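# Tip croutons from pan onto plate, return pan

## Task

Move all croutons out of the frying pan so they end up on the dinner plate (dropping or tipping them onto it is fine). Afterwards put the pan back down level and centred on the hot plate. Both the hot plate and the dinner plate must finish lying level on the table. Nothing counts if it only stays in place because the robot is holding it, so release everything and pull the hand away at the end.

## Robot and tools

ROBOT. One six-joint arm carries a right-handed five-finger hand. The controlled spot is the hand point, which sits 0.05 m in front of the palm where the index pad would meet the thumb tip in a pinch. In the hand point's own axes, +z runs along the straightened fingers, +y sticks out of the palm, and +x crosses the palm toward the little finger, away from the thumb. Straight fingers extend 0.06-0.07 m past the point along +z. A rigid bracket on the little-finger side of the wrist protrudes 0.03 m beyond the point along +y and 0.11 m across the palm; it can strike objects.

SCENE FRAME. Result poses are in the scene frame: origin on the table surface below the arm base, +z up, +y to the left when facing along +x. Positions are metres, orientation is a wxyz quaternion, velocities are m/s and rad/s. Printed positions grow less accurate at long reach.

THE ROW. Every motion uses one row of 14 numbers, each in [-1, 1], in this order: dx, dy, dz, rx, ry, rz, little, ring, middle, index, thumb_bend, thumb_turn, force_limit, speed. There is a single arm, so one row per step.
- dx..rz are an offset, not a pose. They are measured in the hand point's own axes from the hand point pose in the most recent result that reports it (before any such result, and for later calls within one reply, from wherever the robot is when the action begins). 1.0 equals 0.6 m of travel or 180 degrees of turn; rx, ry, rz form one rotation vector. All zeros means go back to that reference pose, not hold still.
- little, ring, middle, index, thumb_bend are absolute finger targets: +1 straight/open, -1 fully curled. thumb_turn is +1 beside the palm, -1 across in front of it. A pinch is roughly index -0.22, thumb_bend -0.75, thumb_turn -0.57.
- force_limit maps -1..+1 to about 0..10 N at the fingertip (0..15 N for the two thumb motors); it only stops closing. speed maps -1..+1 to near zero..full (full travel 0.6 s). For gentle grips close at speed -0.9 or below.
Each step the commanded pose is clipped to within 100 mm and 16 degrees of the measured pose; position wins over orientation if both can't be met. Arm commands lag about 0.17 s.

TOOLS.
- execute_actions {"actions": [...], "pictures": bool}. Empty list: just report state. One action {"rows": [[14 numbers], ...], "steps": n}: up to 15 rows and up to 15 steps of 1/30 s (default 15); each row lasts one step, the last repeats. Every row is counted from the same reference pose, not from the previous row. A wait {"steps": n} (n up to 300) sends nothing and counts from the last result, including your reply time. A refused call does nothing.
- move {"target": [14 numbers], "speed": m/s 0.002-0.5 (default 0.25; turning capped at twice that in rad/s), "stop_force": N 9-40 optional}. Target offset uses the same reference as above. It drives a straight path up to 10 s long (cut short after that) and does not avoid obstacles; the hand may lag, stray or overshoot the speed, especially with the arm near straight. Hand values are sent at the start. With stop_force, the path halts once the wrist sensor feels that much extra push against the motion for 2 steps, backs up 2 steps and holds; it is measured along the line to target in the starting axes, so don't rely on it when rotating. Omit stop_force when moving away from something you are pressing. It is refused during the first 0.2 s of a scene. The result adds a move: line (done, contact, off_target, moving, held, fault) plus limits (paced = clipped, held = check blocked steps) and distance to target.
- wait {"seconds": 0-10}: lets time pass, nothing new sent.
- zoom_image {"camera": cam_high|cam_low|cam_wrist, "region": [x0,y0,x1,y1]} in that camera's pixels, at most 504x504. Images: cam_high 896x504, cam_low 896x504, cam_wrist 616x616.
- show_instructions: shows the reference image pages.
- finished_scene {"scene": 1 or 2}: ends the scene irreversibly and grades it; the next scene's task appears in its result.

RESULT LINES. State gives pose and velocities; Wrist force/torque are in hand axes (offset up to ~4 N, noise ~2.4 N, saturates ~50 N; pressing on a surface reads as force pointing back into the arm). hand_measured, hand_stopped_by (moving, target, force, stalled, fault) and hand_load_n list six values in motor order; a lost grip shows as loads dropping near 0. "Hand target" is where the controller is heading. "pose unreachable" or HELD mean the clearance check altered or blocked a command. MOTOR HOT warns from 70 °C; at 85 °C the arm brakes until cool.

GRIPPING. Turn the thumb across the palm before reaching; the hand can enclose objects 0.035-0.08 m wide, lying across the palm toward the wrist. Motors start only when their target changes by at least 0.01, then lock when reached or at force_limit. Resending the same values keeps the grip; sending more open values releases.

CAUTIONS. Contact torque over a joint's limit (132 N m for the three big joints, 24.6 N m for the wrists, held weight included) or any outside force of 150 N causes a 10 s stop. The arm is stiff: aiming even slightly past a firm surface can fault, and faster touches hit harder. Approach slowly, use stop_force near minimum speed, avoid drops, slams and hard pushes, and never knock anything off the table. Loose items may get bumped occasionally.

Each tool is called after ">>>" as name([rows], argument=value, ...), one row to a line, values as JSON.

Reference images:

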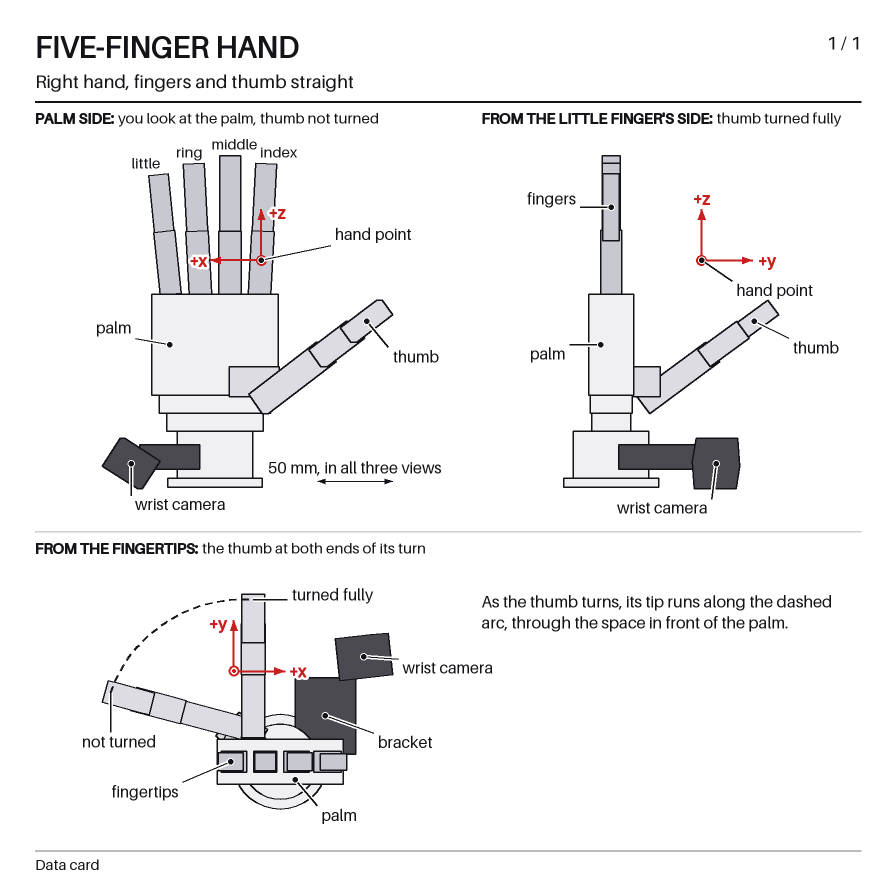

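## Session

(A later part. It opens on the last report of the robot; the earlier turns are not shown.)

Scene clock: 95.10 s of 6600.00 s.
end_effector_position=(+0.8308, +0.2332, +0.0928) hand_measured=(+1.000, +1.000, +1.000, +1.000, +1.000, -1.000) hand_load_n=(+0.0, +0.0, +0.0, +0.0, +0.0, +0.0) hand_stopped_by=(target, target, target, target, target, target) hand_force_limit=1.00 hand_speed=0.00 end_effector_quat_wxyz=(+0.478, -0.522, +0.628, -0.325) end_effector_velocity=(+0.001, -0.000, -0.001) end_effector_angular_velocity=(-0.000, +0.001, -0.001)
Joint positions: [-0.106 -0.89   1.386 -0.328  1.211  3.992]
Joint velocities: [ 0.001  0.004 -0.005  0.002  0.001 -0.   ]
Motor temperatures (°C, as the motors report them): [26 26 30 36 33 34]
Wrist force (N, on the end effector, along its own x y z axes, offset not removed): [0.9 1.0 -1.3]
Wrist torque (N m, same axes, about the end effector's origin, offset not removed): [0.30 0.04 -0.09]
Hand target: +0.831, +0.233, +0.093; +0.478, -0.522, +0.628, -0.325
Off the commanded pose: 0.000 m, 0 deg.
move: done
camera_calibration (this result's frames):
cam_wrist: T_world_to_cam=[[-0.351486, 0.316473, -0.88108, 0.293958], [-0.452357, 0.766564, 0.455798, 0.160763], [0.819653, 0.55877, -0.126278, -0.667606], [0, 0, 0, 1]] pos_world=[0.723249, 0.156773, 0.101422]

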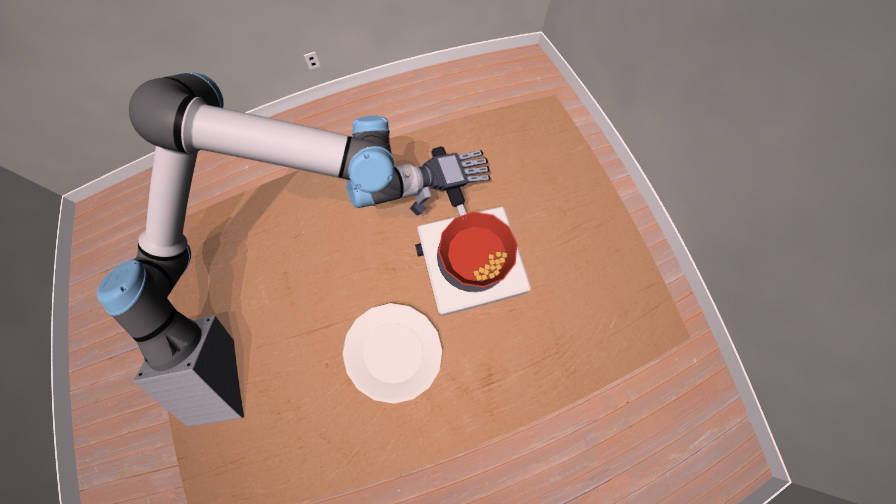

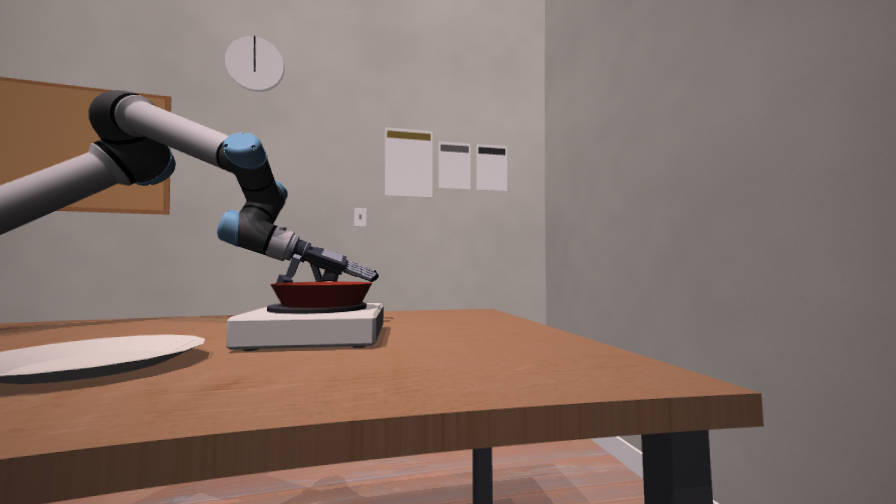

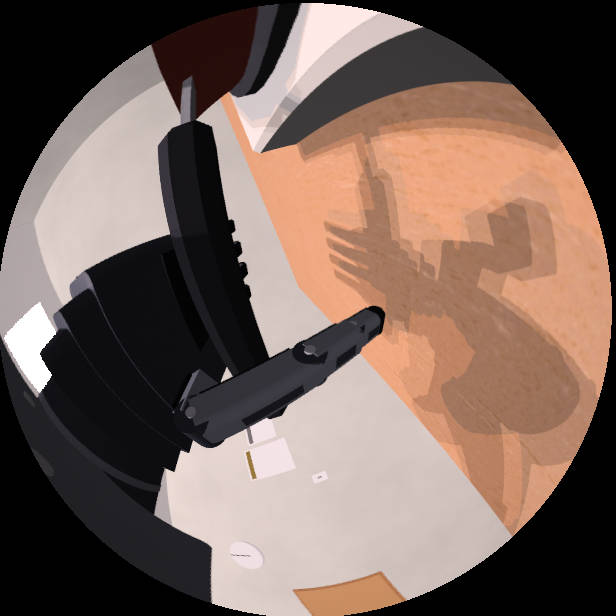

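>>> move(target=[0,0.012,-0.025,0,0,0,1,1,1,1,1,-1,1,0], speed=0.03)

>>> move(target=[0,0,0,0,0,0,-1,-1,-1,-1,1,-1,1,-0.3])

>>> move(target=[0,0,0,0,0,0,-1,-1,-1,-1,-1,-1,1,-0.3])

>>> move(target=[-0.026,-0.09,-0.033,0,0,0,-1,-1,-1,-1,-1,-1,1,-0.3], speed=0.05)

Scene clock: 103.93 s of 6600.00 s.
end_effector_position=(+0.8144, +0.2336, +0.0913) hand_measured=(+1.000, +1.000, +1.000, +1.000, +1.000, -1.000) hand_load_n=(+0.0, +0.0, +0.0, +0.0, +0.0, -0.5) hand_stopped_by=(target, target, target, target, target, target) hand_force_limit=1.00 hand_speed=0.00 end_effector_quat_wxyz=(+0.478, -0.522, +0.628, -0.325) end_effector_velocity=(-0.002, +0.000, +0.000) end_effector_angular_velocity=(+0.000, -0.000, +0.000)
Joint positions: [-0.107 -0.922  1.448 -0.358  1.211  3.992]
Joint velocities: [ 0.    -0.004  0.007 -0.004 -0.     0.   ]
Motor temperatures (°C, as the motors report them): [26 26 30 36 33 34]
Wrist force (N, on the end effector, along its own x y z axes, offset not removed): [0.4 -1.8 -0.7]
Wrist torque (N m, same axes, about the end effector's origin, offset not removed): [0.29 -0.23 -0.45]
Hand target: +0.814, +0.234, +0.091; +0.478, -0.522, +0.628, -0.325
Off the commanded pose: 0.000 m, 0 deg.
After step 90, 4.93 s passed at rest.
move: done
camera_calibration (this result's frames):
cam_wrist: T_world_to_cam=[[-0.351503, 0.31645, -0.881081, 0.286744], [-0.452352, 0.766574, 0.455787, 0.15373], [0.819648, 0.55877, -0.126307, -0.65456], [0, 0, 0, 1]] pos_world=[0.70684, 0.157163, 0.099901]

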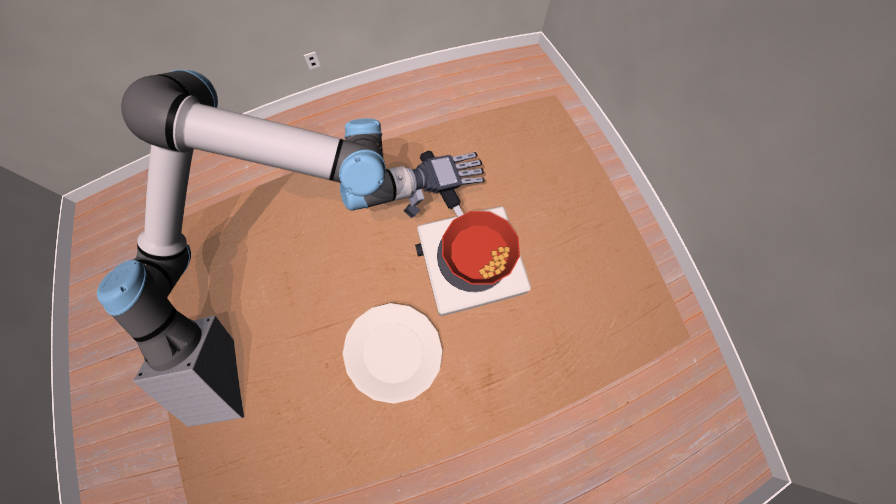

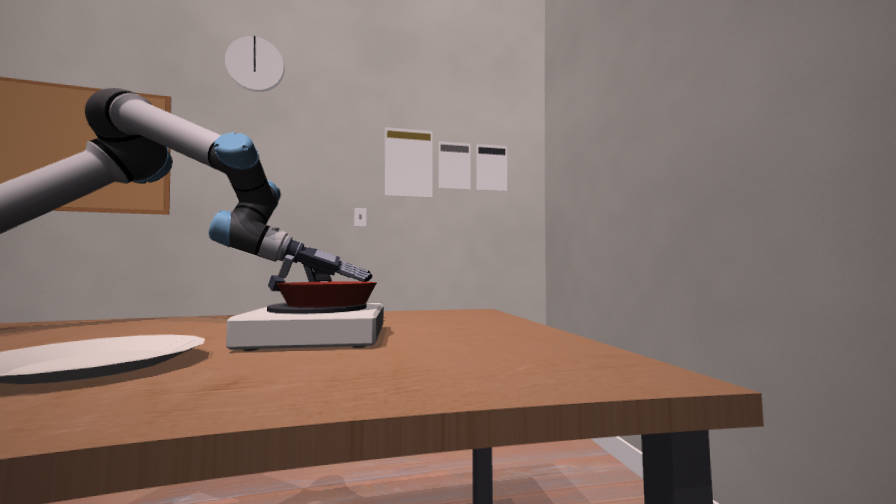

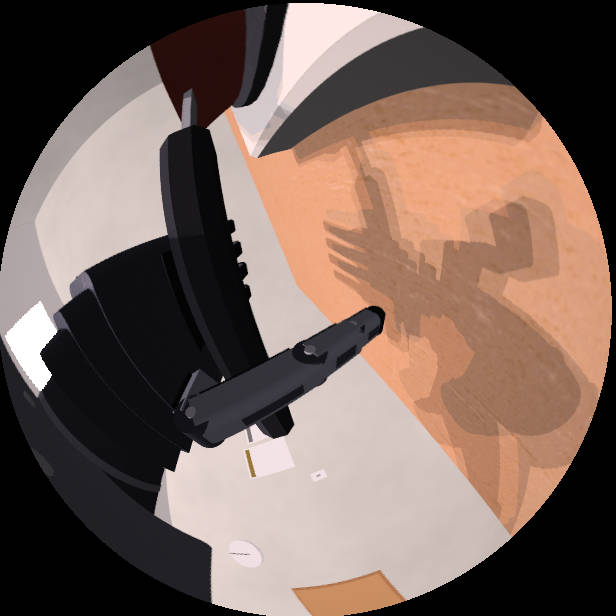

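Scene clock: 105.93 s of 6600.00 s.
end_effector_position=(+0.8144, +0.2336, +0.0913) hand_measured=(-1.000, -1.000, -1.000, -1.000, +1.000, -1.000) hand_load_n=(+0.0, +0.0, +0.0, +2.5, +0.0, +0.0) hand_stopped_by=(target, target, target, target, target, target) hand_force_limit=1.00 hand_speed=-0.30 end_effector_quat_wxyz=(+0.478, -0.522, +0.628, -0.325) end_effector_velocity=(+0.000, +0.000, +0.001) end_effector_angular_velocity=(+0.000, -0.001, +0.000)
Joint positions: [-0.107 -0.922  1.448 -0.358  1.211  3.992]
Joint velocities: [-0.    -0.001  0.     0.     0.     0.   ]
Motor temperatures (°C, as the motors report them): [27 26 30 36 33 34]
Wrist force (N, on the end effector, along its own x y z axes, offset not removed): [0.9 -2.9 -2.0]
Wrist torque (N m, same axes, about the end effector's origin, offset not removed): [0.41 -0.03 -0.66]
Hand target: +0.814, +0.234, +0.091; +0.478, -0.522, +0.628, -0.325
Off the commanded pose: 0.000 m, 0 deg.
move: done
camera_calibration (this result's frames):
cam_wrist: T_world_to_cam=[[-0.351503, 0.316451, -0.881082, 0.286746], [-0.452353, 0.766573, 0.455788, 0.153731], [0.819648, 0.55877, -0.126305, -0.65456], [0, 0, 0, 1]] pos_world=[0.706841, 0.157161, 0.0999032]

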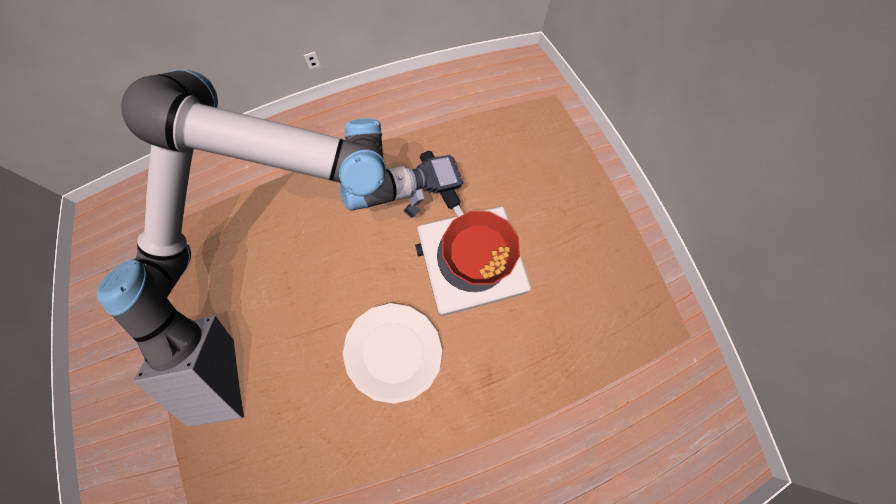

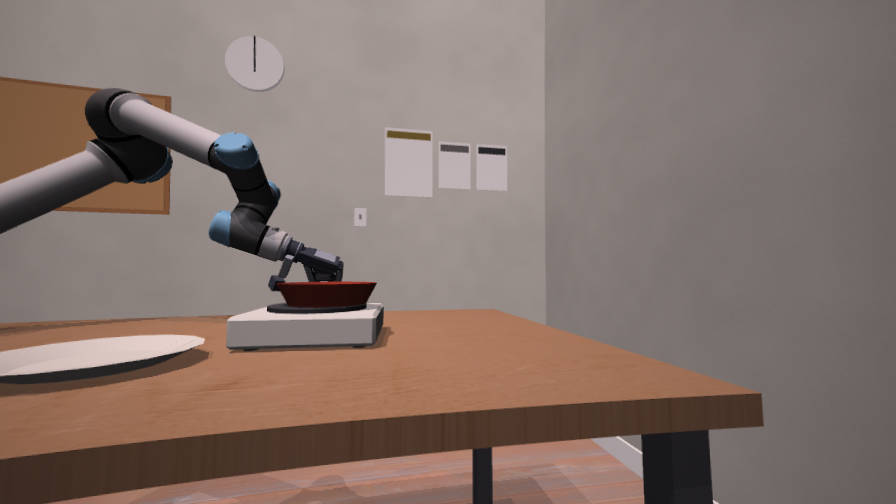

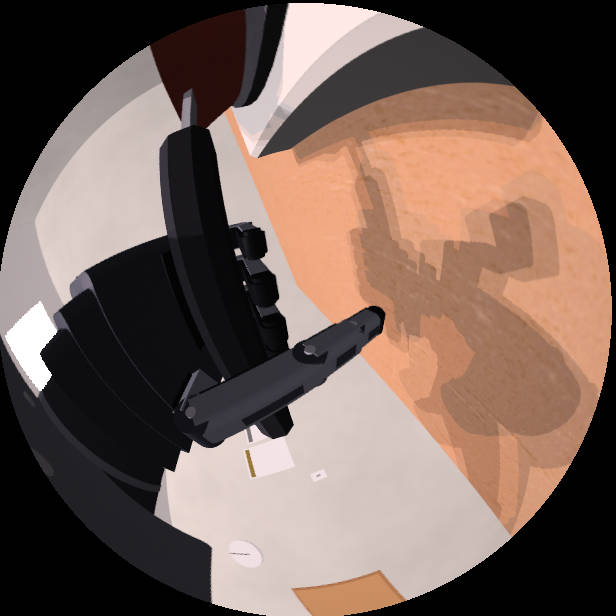

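Scene clock: 107.73 s of 6600.00 s.
end_effector_position=(+0.8144, +0.2336, +0.0913) hand_measured=(-1.000, -1.000, -1.000, -1.000, -0.078, -1.000) hand_load_n=(+0.0, +0.0, -1.5, +2.5, +14.5, +4.0) hand_stopped_by=(target, target, target, target, force, target) hand_force_limit=1.00 hand_speed=-0.30 end_effector_quat_wxyz=(+0.478, -0.522, +0.628, -0.325) end_effector_velocity=(-0.000, +0.001, -0.001) end_effector_angular_velocity=(+0.000, +0.001, +0.001)
Joint positions: [-0.107 -0.922  1.448 -0.358  1.211  3.992]
Joint velocities: [ 0.002  0.001 -0.     0.     0.    -0.   ]
Motor temperatures (°C, as the motors report them): [27 26 30 36 33 34]
Wrist force (N, on the end effector, along its own x y z axes, offset not removed): [-3.5 -11.2 1.9]
Wrist torque (N m, same axes, about the end effector's origin, offset not removed): [-0.04 -0.17 -2.07]
Hand target: +0.814, +0.234, +0.091; +0.478, -0.522, +0.628, -0.325
Off the commanded pose: 0.000 m, 0 deg.
move: done
camera_calibration (this result's frames):
cam_wrist: T_world_to_cam=[[-0.351491, 0.316429, -0.881094, 0.286752], [-0.452369, 0.766577, 0.455764, 0.153745], [0.819644, 0.558777, -0.126302, -0.654563], [0, 0, 0, 1]] pos_world=[0.706849, 0.15716, 0.0999111]

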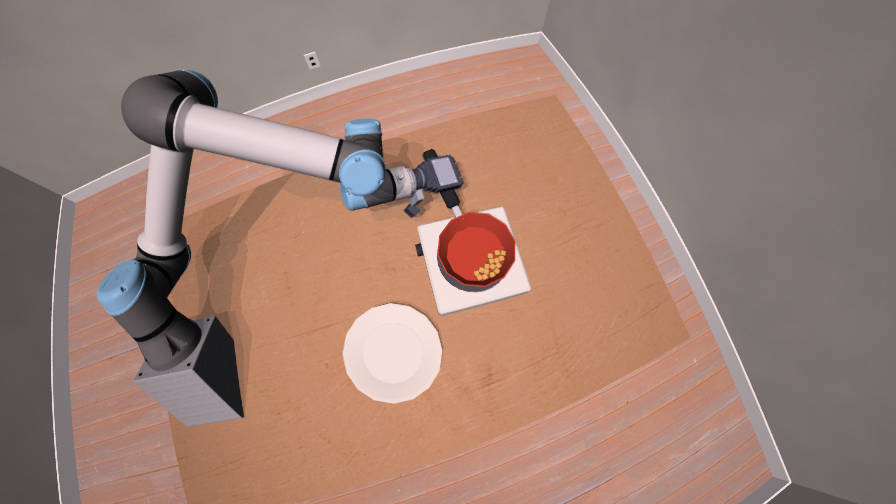

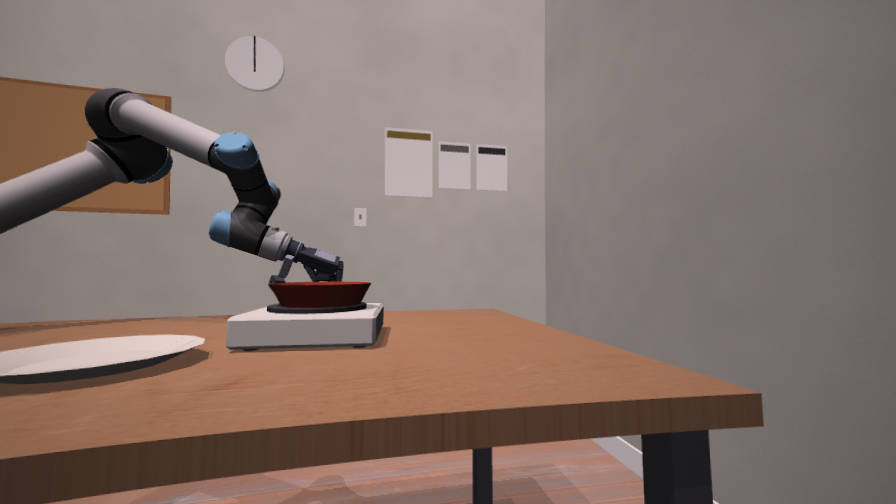

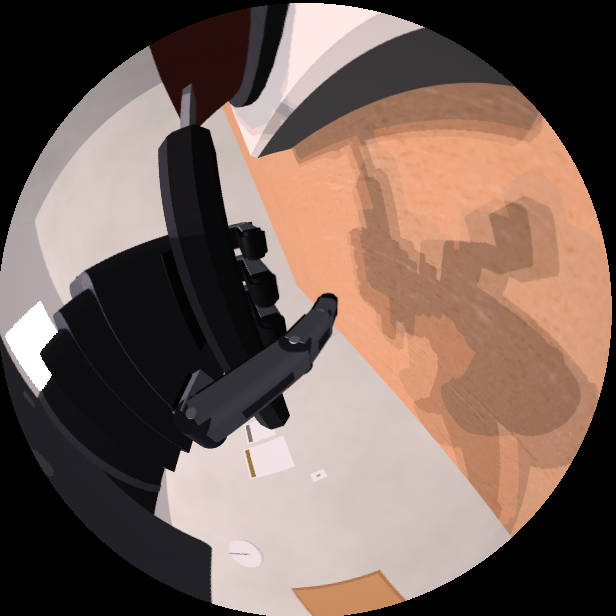

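Scene clock: 109.30 s of 6600.00 s.
end_effector_position=(+0.8145, +0.2336, +0.1506) hand_measured=(-1.000, -1.000, -1.000, -1.000, -0.078, -1.000) hand_load_n=(+9.5, +0.0, -2.0, +0.0, +13.5, +4.0) hand_stopped_by=(target, target, target, target, force, target) hand_force_limit=1.00 hand_speed=-0.30 end_effector_quat_wxyz=(+0.478, -0.522, +0.628, -0.325) end_effector_velocity=(-0.000, +0.000, +0.002) end_effector_angular_velocity=(+0.000, +0.001, +0.002)
Joint positions: [-0.168 -0.988  1.423 -0.263  1.15   3.981]
Joint velocities: [-0.002 -0.002 -0.001  0.003 -0.004 -0.001]
Motor temperatures (°C, as the motors report them): [27 26 30 36 33 34]
Wrist force (N, on the end effector, along its own x y z axes, offset not removed): [2.9 6.6 0.6]
Wrist torque (N m, same axes, about the end effector's origin, offset not removed): [0.42 -0.70 1.18]
Hand target: +0.814, +0.234, +0.151; +0.478, -0.522, +0.628, -0.325
Off the commanded pose: 0.000 m, 0 deg.
move: done
camera_calibration (this result's frames):
cam_wrist: T_world_to_cam=[[-0.351492, 0.316419, -0.881097, 0.339045], [-0.452366, 0.766584, 0.455756, 0.126628], [0.819645, 0.558773, -0.126311, -0.647129], [0, 0, 0, 1]] pos_world=[0.70687, 0.157247, 0.159281]

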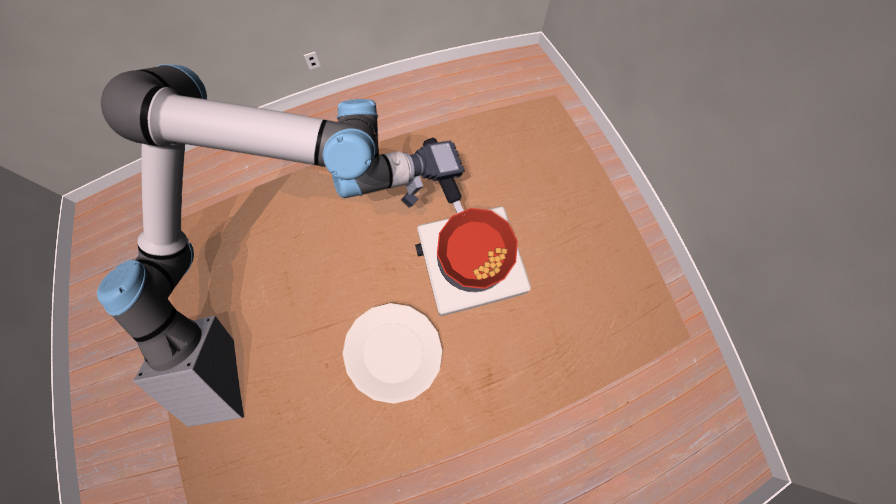

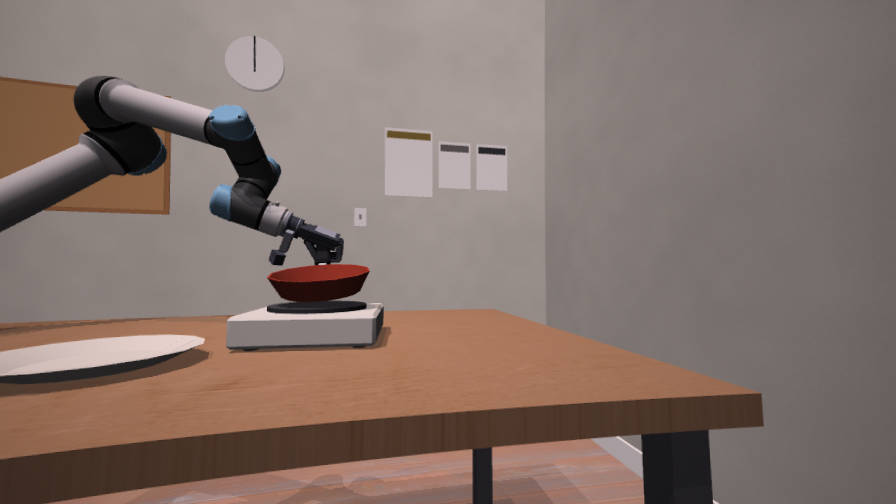

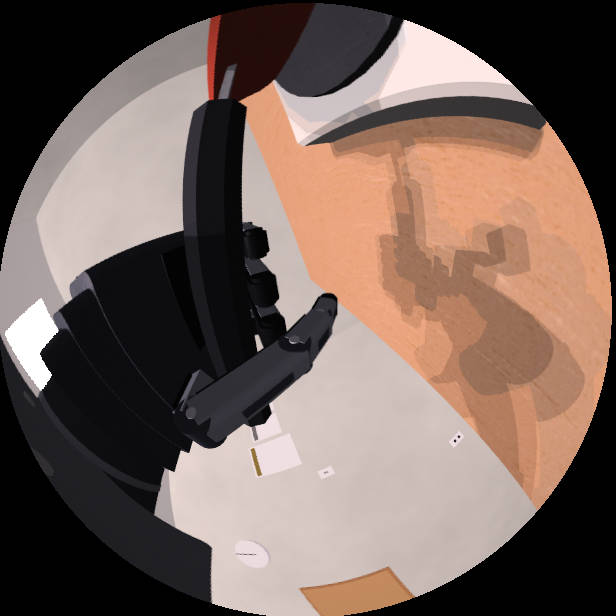

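>>> move(target=[0.022,0.078,0.03,0,0,0,-1,-1,-1,-1,-1,-1,1,-0.3], speed=0.05)

>>> move(target=[0,0,0,0,0,0,1,1,1,1,1,-1,1,0])

>>> move(target=[0,0.0,-0.045,0,0,-0.035,1,1,1,1,1,-1,1,0], speed=0.04)

>>> move(target=[0,0,0,0,0,0,-1,-1,-1,-1,1,-1,1,-0.3])

Scene clock: 118.33 s of 6600.00 s.
end_effector_position=(+0.8152, +0.2340, +0.0990) hand_measured=(-1.000, -1.000, -1.000, -1.000, -0.078, -1.000) hand_load_n=(+0.0, +0.0, -2.0, +1.0, +13.5, +4.0) hand_stopped_by=(target, target, target, target, force, target) hand_force_limit=1.00 hand_speed=-0.30 end_effector_quat_wxyz=(+0.478, -0.522, +0.628, -0.325) end_effector_velocity=(+0.000, -0.000, -0.002) end_effector_angular_velocity=(+0.000, +0.000, -0.000)
Joint positions: [-0.114 -0.93   1.442 -0.344  1.203  3.991]
Joint velocities: [ 0.002  0.003  0.    -0.003  0.002  0.001]
Motor temperatures (°C, as the motors report them): [27 26 30 36 33 34]
Wrist force (N, on the end effector, along its own x y z axes, offset not removed): [-1.2 2.5 0.1]
Wrist torque (N m, same axes, about the end effector's origin, offset not removed): [0.28 0.16 -0.19]
Hand target: +0.815, +0.234, +0.099; +0.478, -0.522, +0.628, -0.325
Off the commanded pose: 0.000 m, 0 deg.
After step 90, 4.63 s passed at rest.
move: done
camera_calibration (this result's frames):
cam_wrist: T_world_to_cam=[[-0.351498, 0.316434, -0.88109, 0.293725], [-0.452374, 0.766569, 0.455773, 0.150264], [0.819638, 0.558785, -0.126301, -0.654443], [0, 0, 0, 1]] pos_world=[0.707625, 0.15756, 0.107655]

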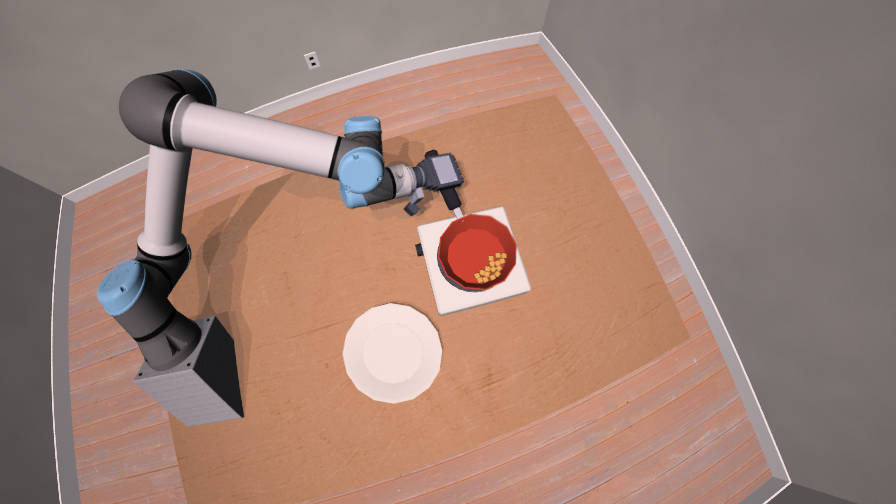

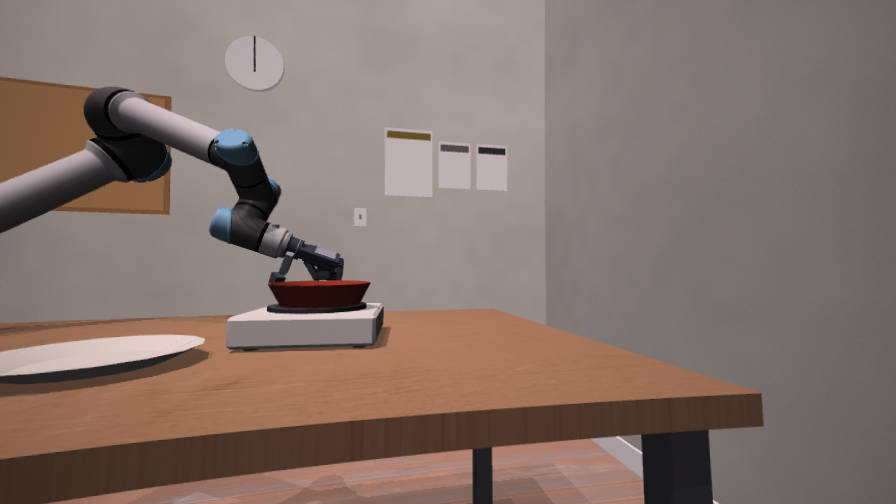

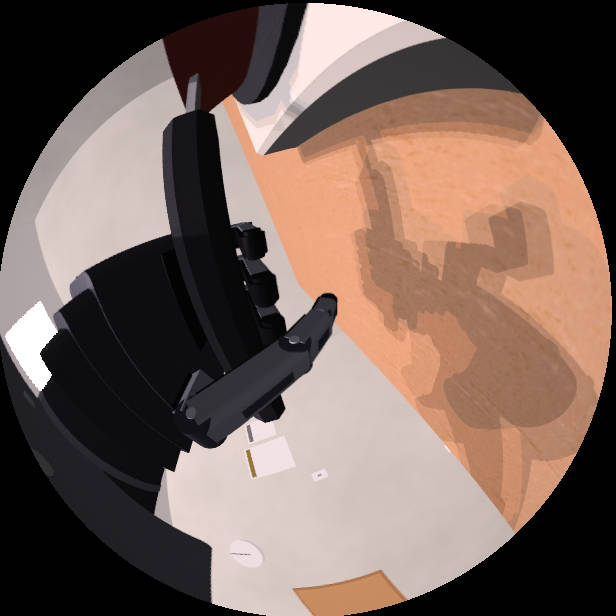

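Scene clock: 119.83 s of 6600.00 s.
end_effector_position=(+0.8152, +0.2340, +0.0990) hand_measured=(+1.000, +1.000, +1.000, +1.000, +1.000, -1.000) hand_load_n=(+0.0, +0.0, +0.0, +0.0, +0.0, +0.0) hand_stopped_by=(target, target, target, target, target, target) hand_force_limit=1.00 hand_speed=0.00 end_effector_quat_wxyz=(+0.478, -0.522, +0.628, -0.325) end_effector_velocity=(-0.000, -0.000, -0.000) end_effector_angular_velocity=(+0.000, +0.000, -0.000)
Joint positions: [-0.114 -0.93   1.442 -0.344  1.203  3.991]
Joint velocities: [-0.     0.     0.     0.    -0.001 -0.   ]
Motor temperatures (°C, as the motors report them): [27 26 30 36 33 34]
Wrist force (N, on the end effector, along its own x y z axes, offset not removed): [0.7 1.2 -0.9]
Wrist torque (N m, same axes, about the end effector's origin, offset not removed): [0.31 -0.07 -0.10]
Hand target: +0.815, +0.234, +0.099; +0.478, -0.522, +0.628, -0.325
Off the commanded pose: 0.000 m, 0 deg.
move: done
camera_calibration (this result's frames):
cam_wrist: T_world_to_cam=[[-0.351504, 0.316454, -0.88108, 0.29372], [-0.452359, 0.766567, 0.455792, 0.150253], [0.819644, 0.558777, -0.1263, -0.654441], [0, 0, 0, 1]] pos_world=[0.707621, 0.157559, 0.107651]

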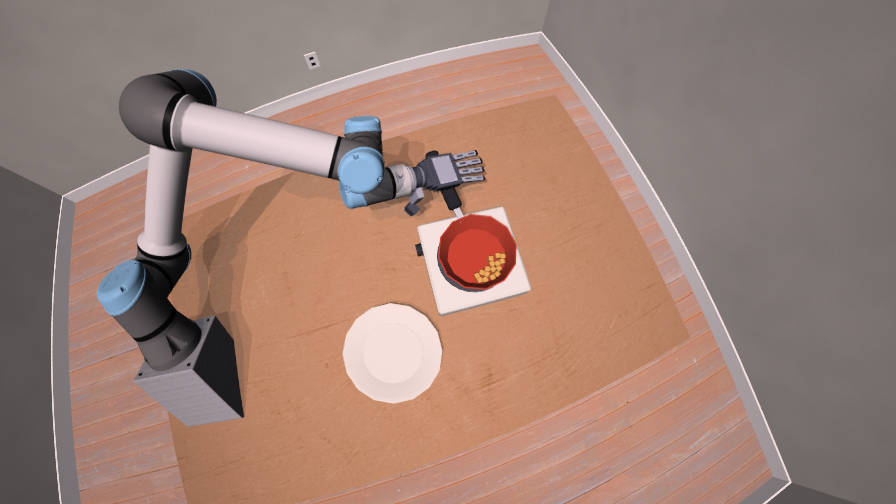

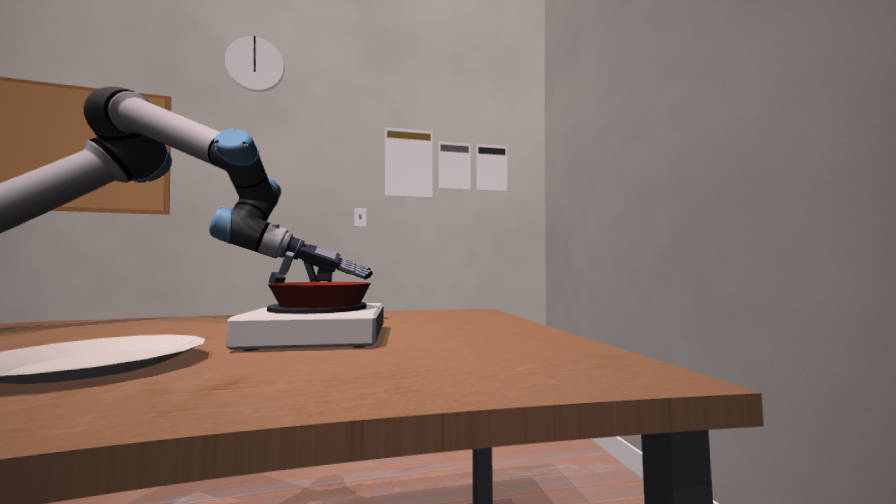

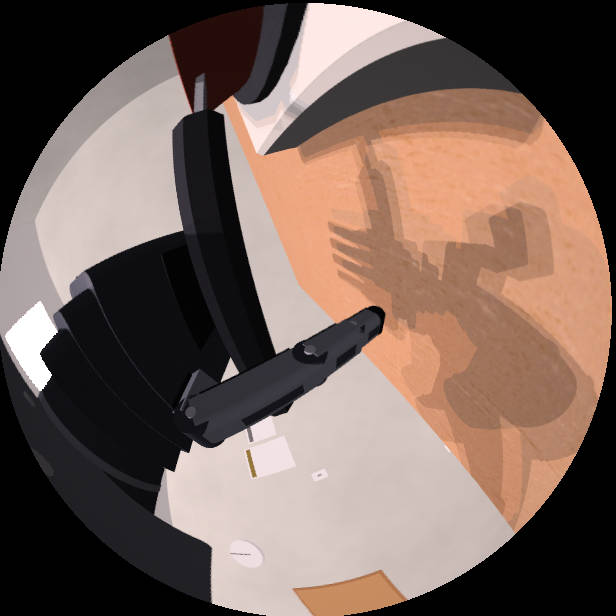

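Scene clock: 121.50 s of 6600.00 s.
end_effector_position=(+0.7900, +0.2315, +0.1079) hand_measured=(+1.000, +1.000, +1.000, +1.000, +1.000, -1.000) hand_load_n=(+0.0, +0.0, +0.0, +0.0, +0.0, +0.0) hand_stopped_by=(target, target, target, target, target, target) hand_force_limit=1.00 hand_speed=0.00 end_effector_quat_wxyz=(-0.459, +0.555, -0.598, +0.350) end_effector_velocity=(-0.002, -0.001, +0.000) end_effector_angular_velocity=(-0.006, -0.000, +0.002)
Joint positions: [-0.128 -0.996  1.523 -0.358  1.19   3.879]
Joint velocities: [-0.001 -0.003  0.005 -0.001 -0.001 -0.007]
Motor temperatures (°C, as the motors report them): [27 26 30 36 33 34]
Wrist force (N, on the end effector, along its own x y z axes, offset not removed): [0.7 1.9 1.1]
Wrist torque (N m, same axes, about the end effector's origin, offset not removed): [0.28 -0.15 -0.09]
Hand target: +0.790, +0.231, +0.108; -0.459, +0.556, -0.598, +0.350
Off the commanded pose: 0.000 m, 0 deg.
move: done
camera_calibration (this result's frames):
cam_wrist: T_world_to_cam=[[-0.352216, 0.211534, -0.9117, 0.321642], [-0.484886, 0.791953, 0.371075, 0.16562], [0.800518, 0.572769, -0.176369, -0.614009], [0, 0, 0, 1]] pos_world=[0.68512, 0.152484, 0.123491]

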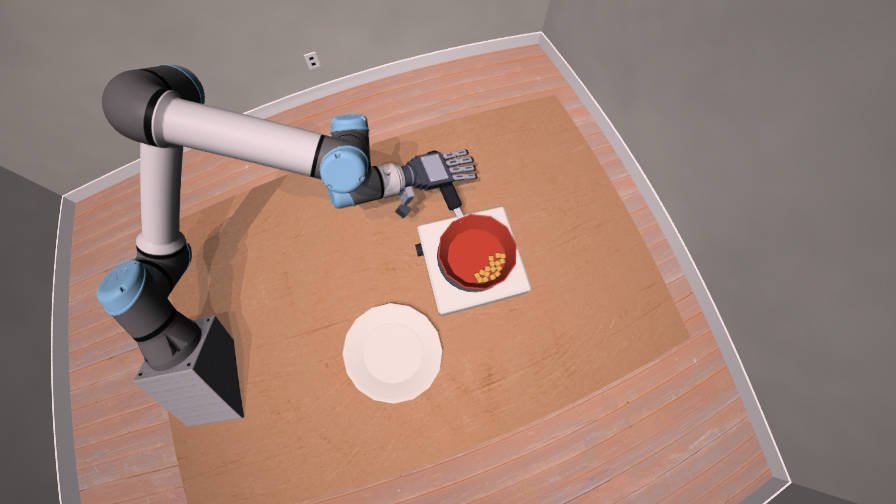

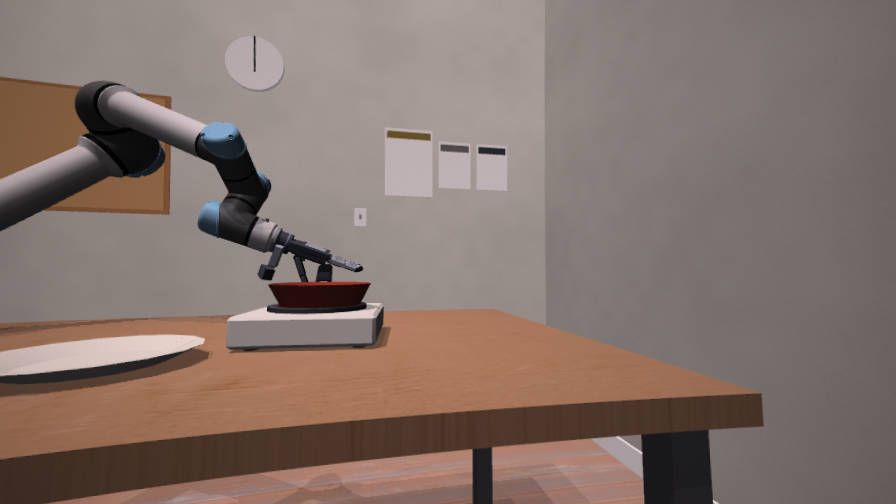

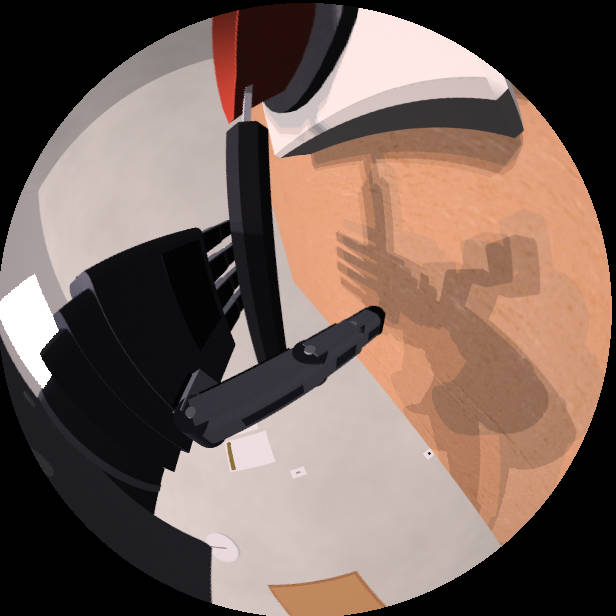

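Scene clock: 123.50 s of 6600.00 s.
end_effector_position=(+0.7900, +0.2315, +0.1079) hand_measured=(-0.998, -1.000, -1.000, -1.000, +1.000, -1.000) hand_load_n=(+5.5, +0.0, +0.0, +0.0, +0.0, +0.0) hand_stopped_by=(target, target, target, target, target, target) hand_force_limit=1.00 hand_speed=-0.30 end_effector_quat_wxyz=(-0.459, +0.555, -0.598, +0.350) end_effector_velocity=(-0.000, +0.001, -0.001) end_effector_angular_velocity=(+0.000, +0.001, +0.001)
Joint positions: [-0.128 -0.996  1.523 -0.358  1.19   3.879]
Joint velocities: [ 0.001  0.001  0.    -0.    -0.     0.   ]
Motor temperatures (°C, as the motors report them): [27 26 30 36 33 34]
Wrist force (N, on the end effector, along its own x y z axes, offset not removed): [1.9 5.0 0.6]
Wrist torque (N m, same axes, about the end effector's origin, offset not removed): [0.39 -0.42 0.66]
Hand target: +0.790, +0.232, +0.108; -0.459, +0.555, -0.598, +0.350
Off the commanded pose: 0.000 m, 0 deg.
move: done
camera_calibration (this result's frames):
cam_wrist: T_world_to_cam=[[-0.352287, 0.211596, -0.911658, 0.321649], [-0.484841, 0.791939, 0.371164, 0.165578], [0.800514, 0.572765, -0.176399, -0.614], [0, 0, 0, 1]] pos_world=[0.685107, 0.152491, 0.123469]

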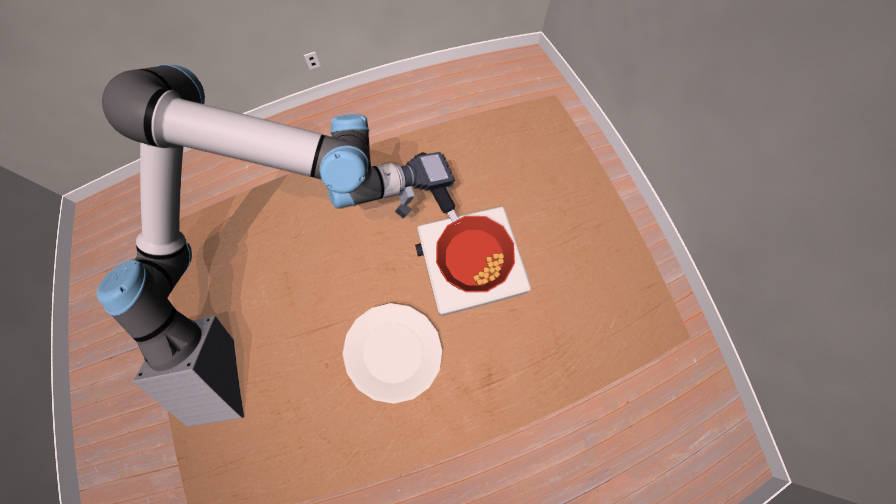

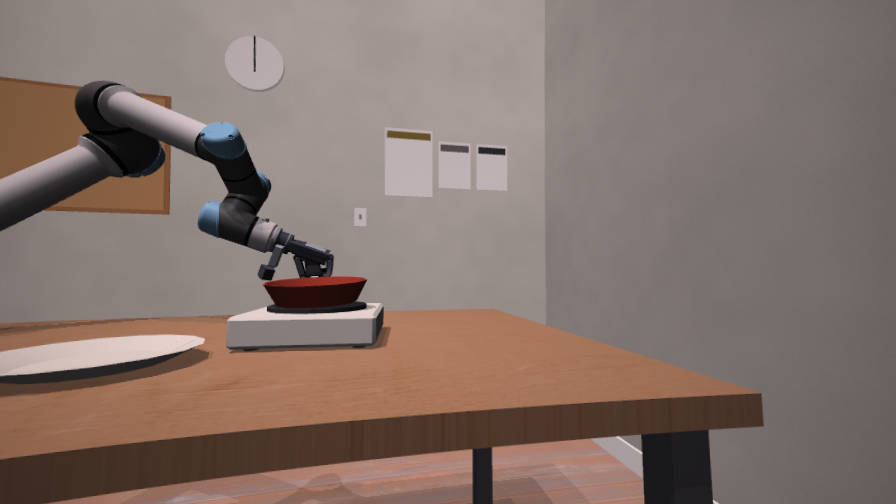

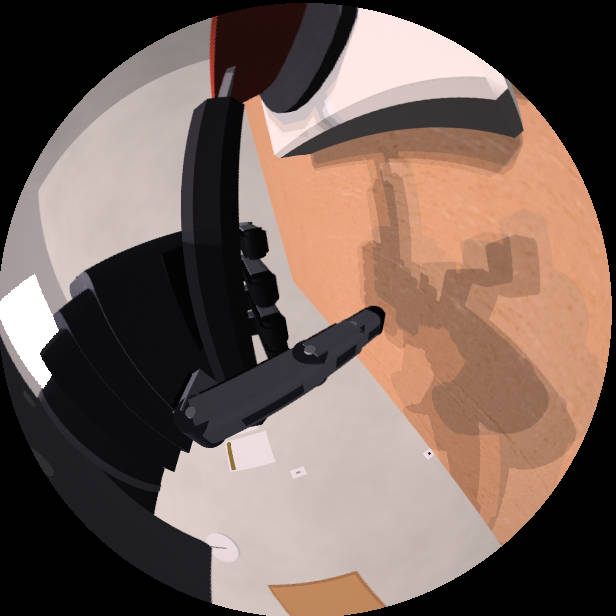

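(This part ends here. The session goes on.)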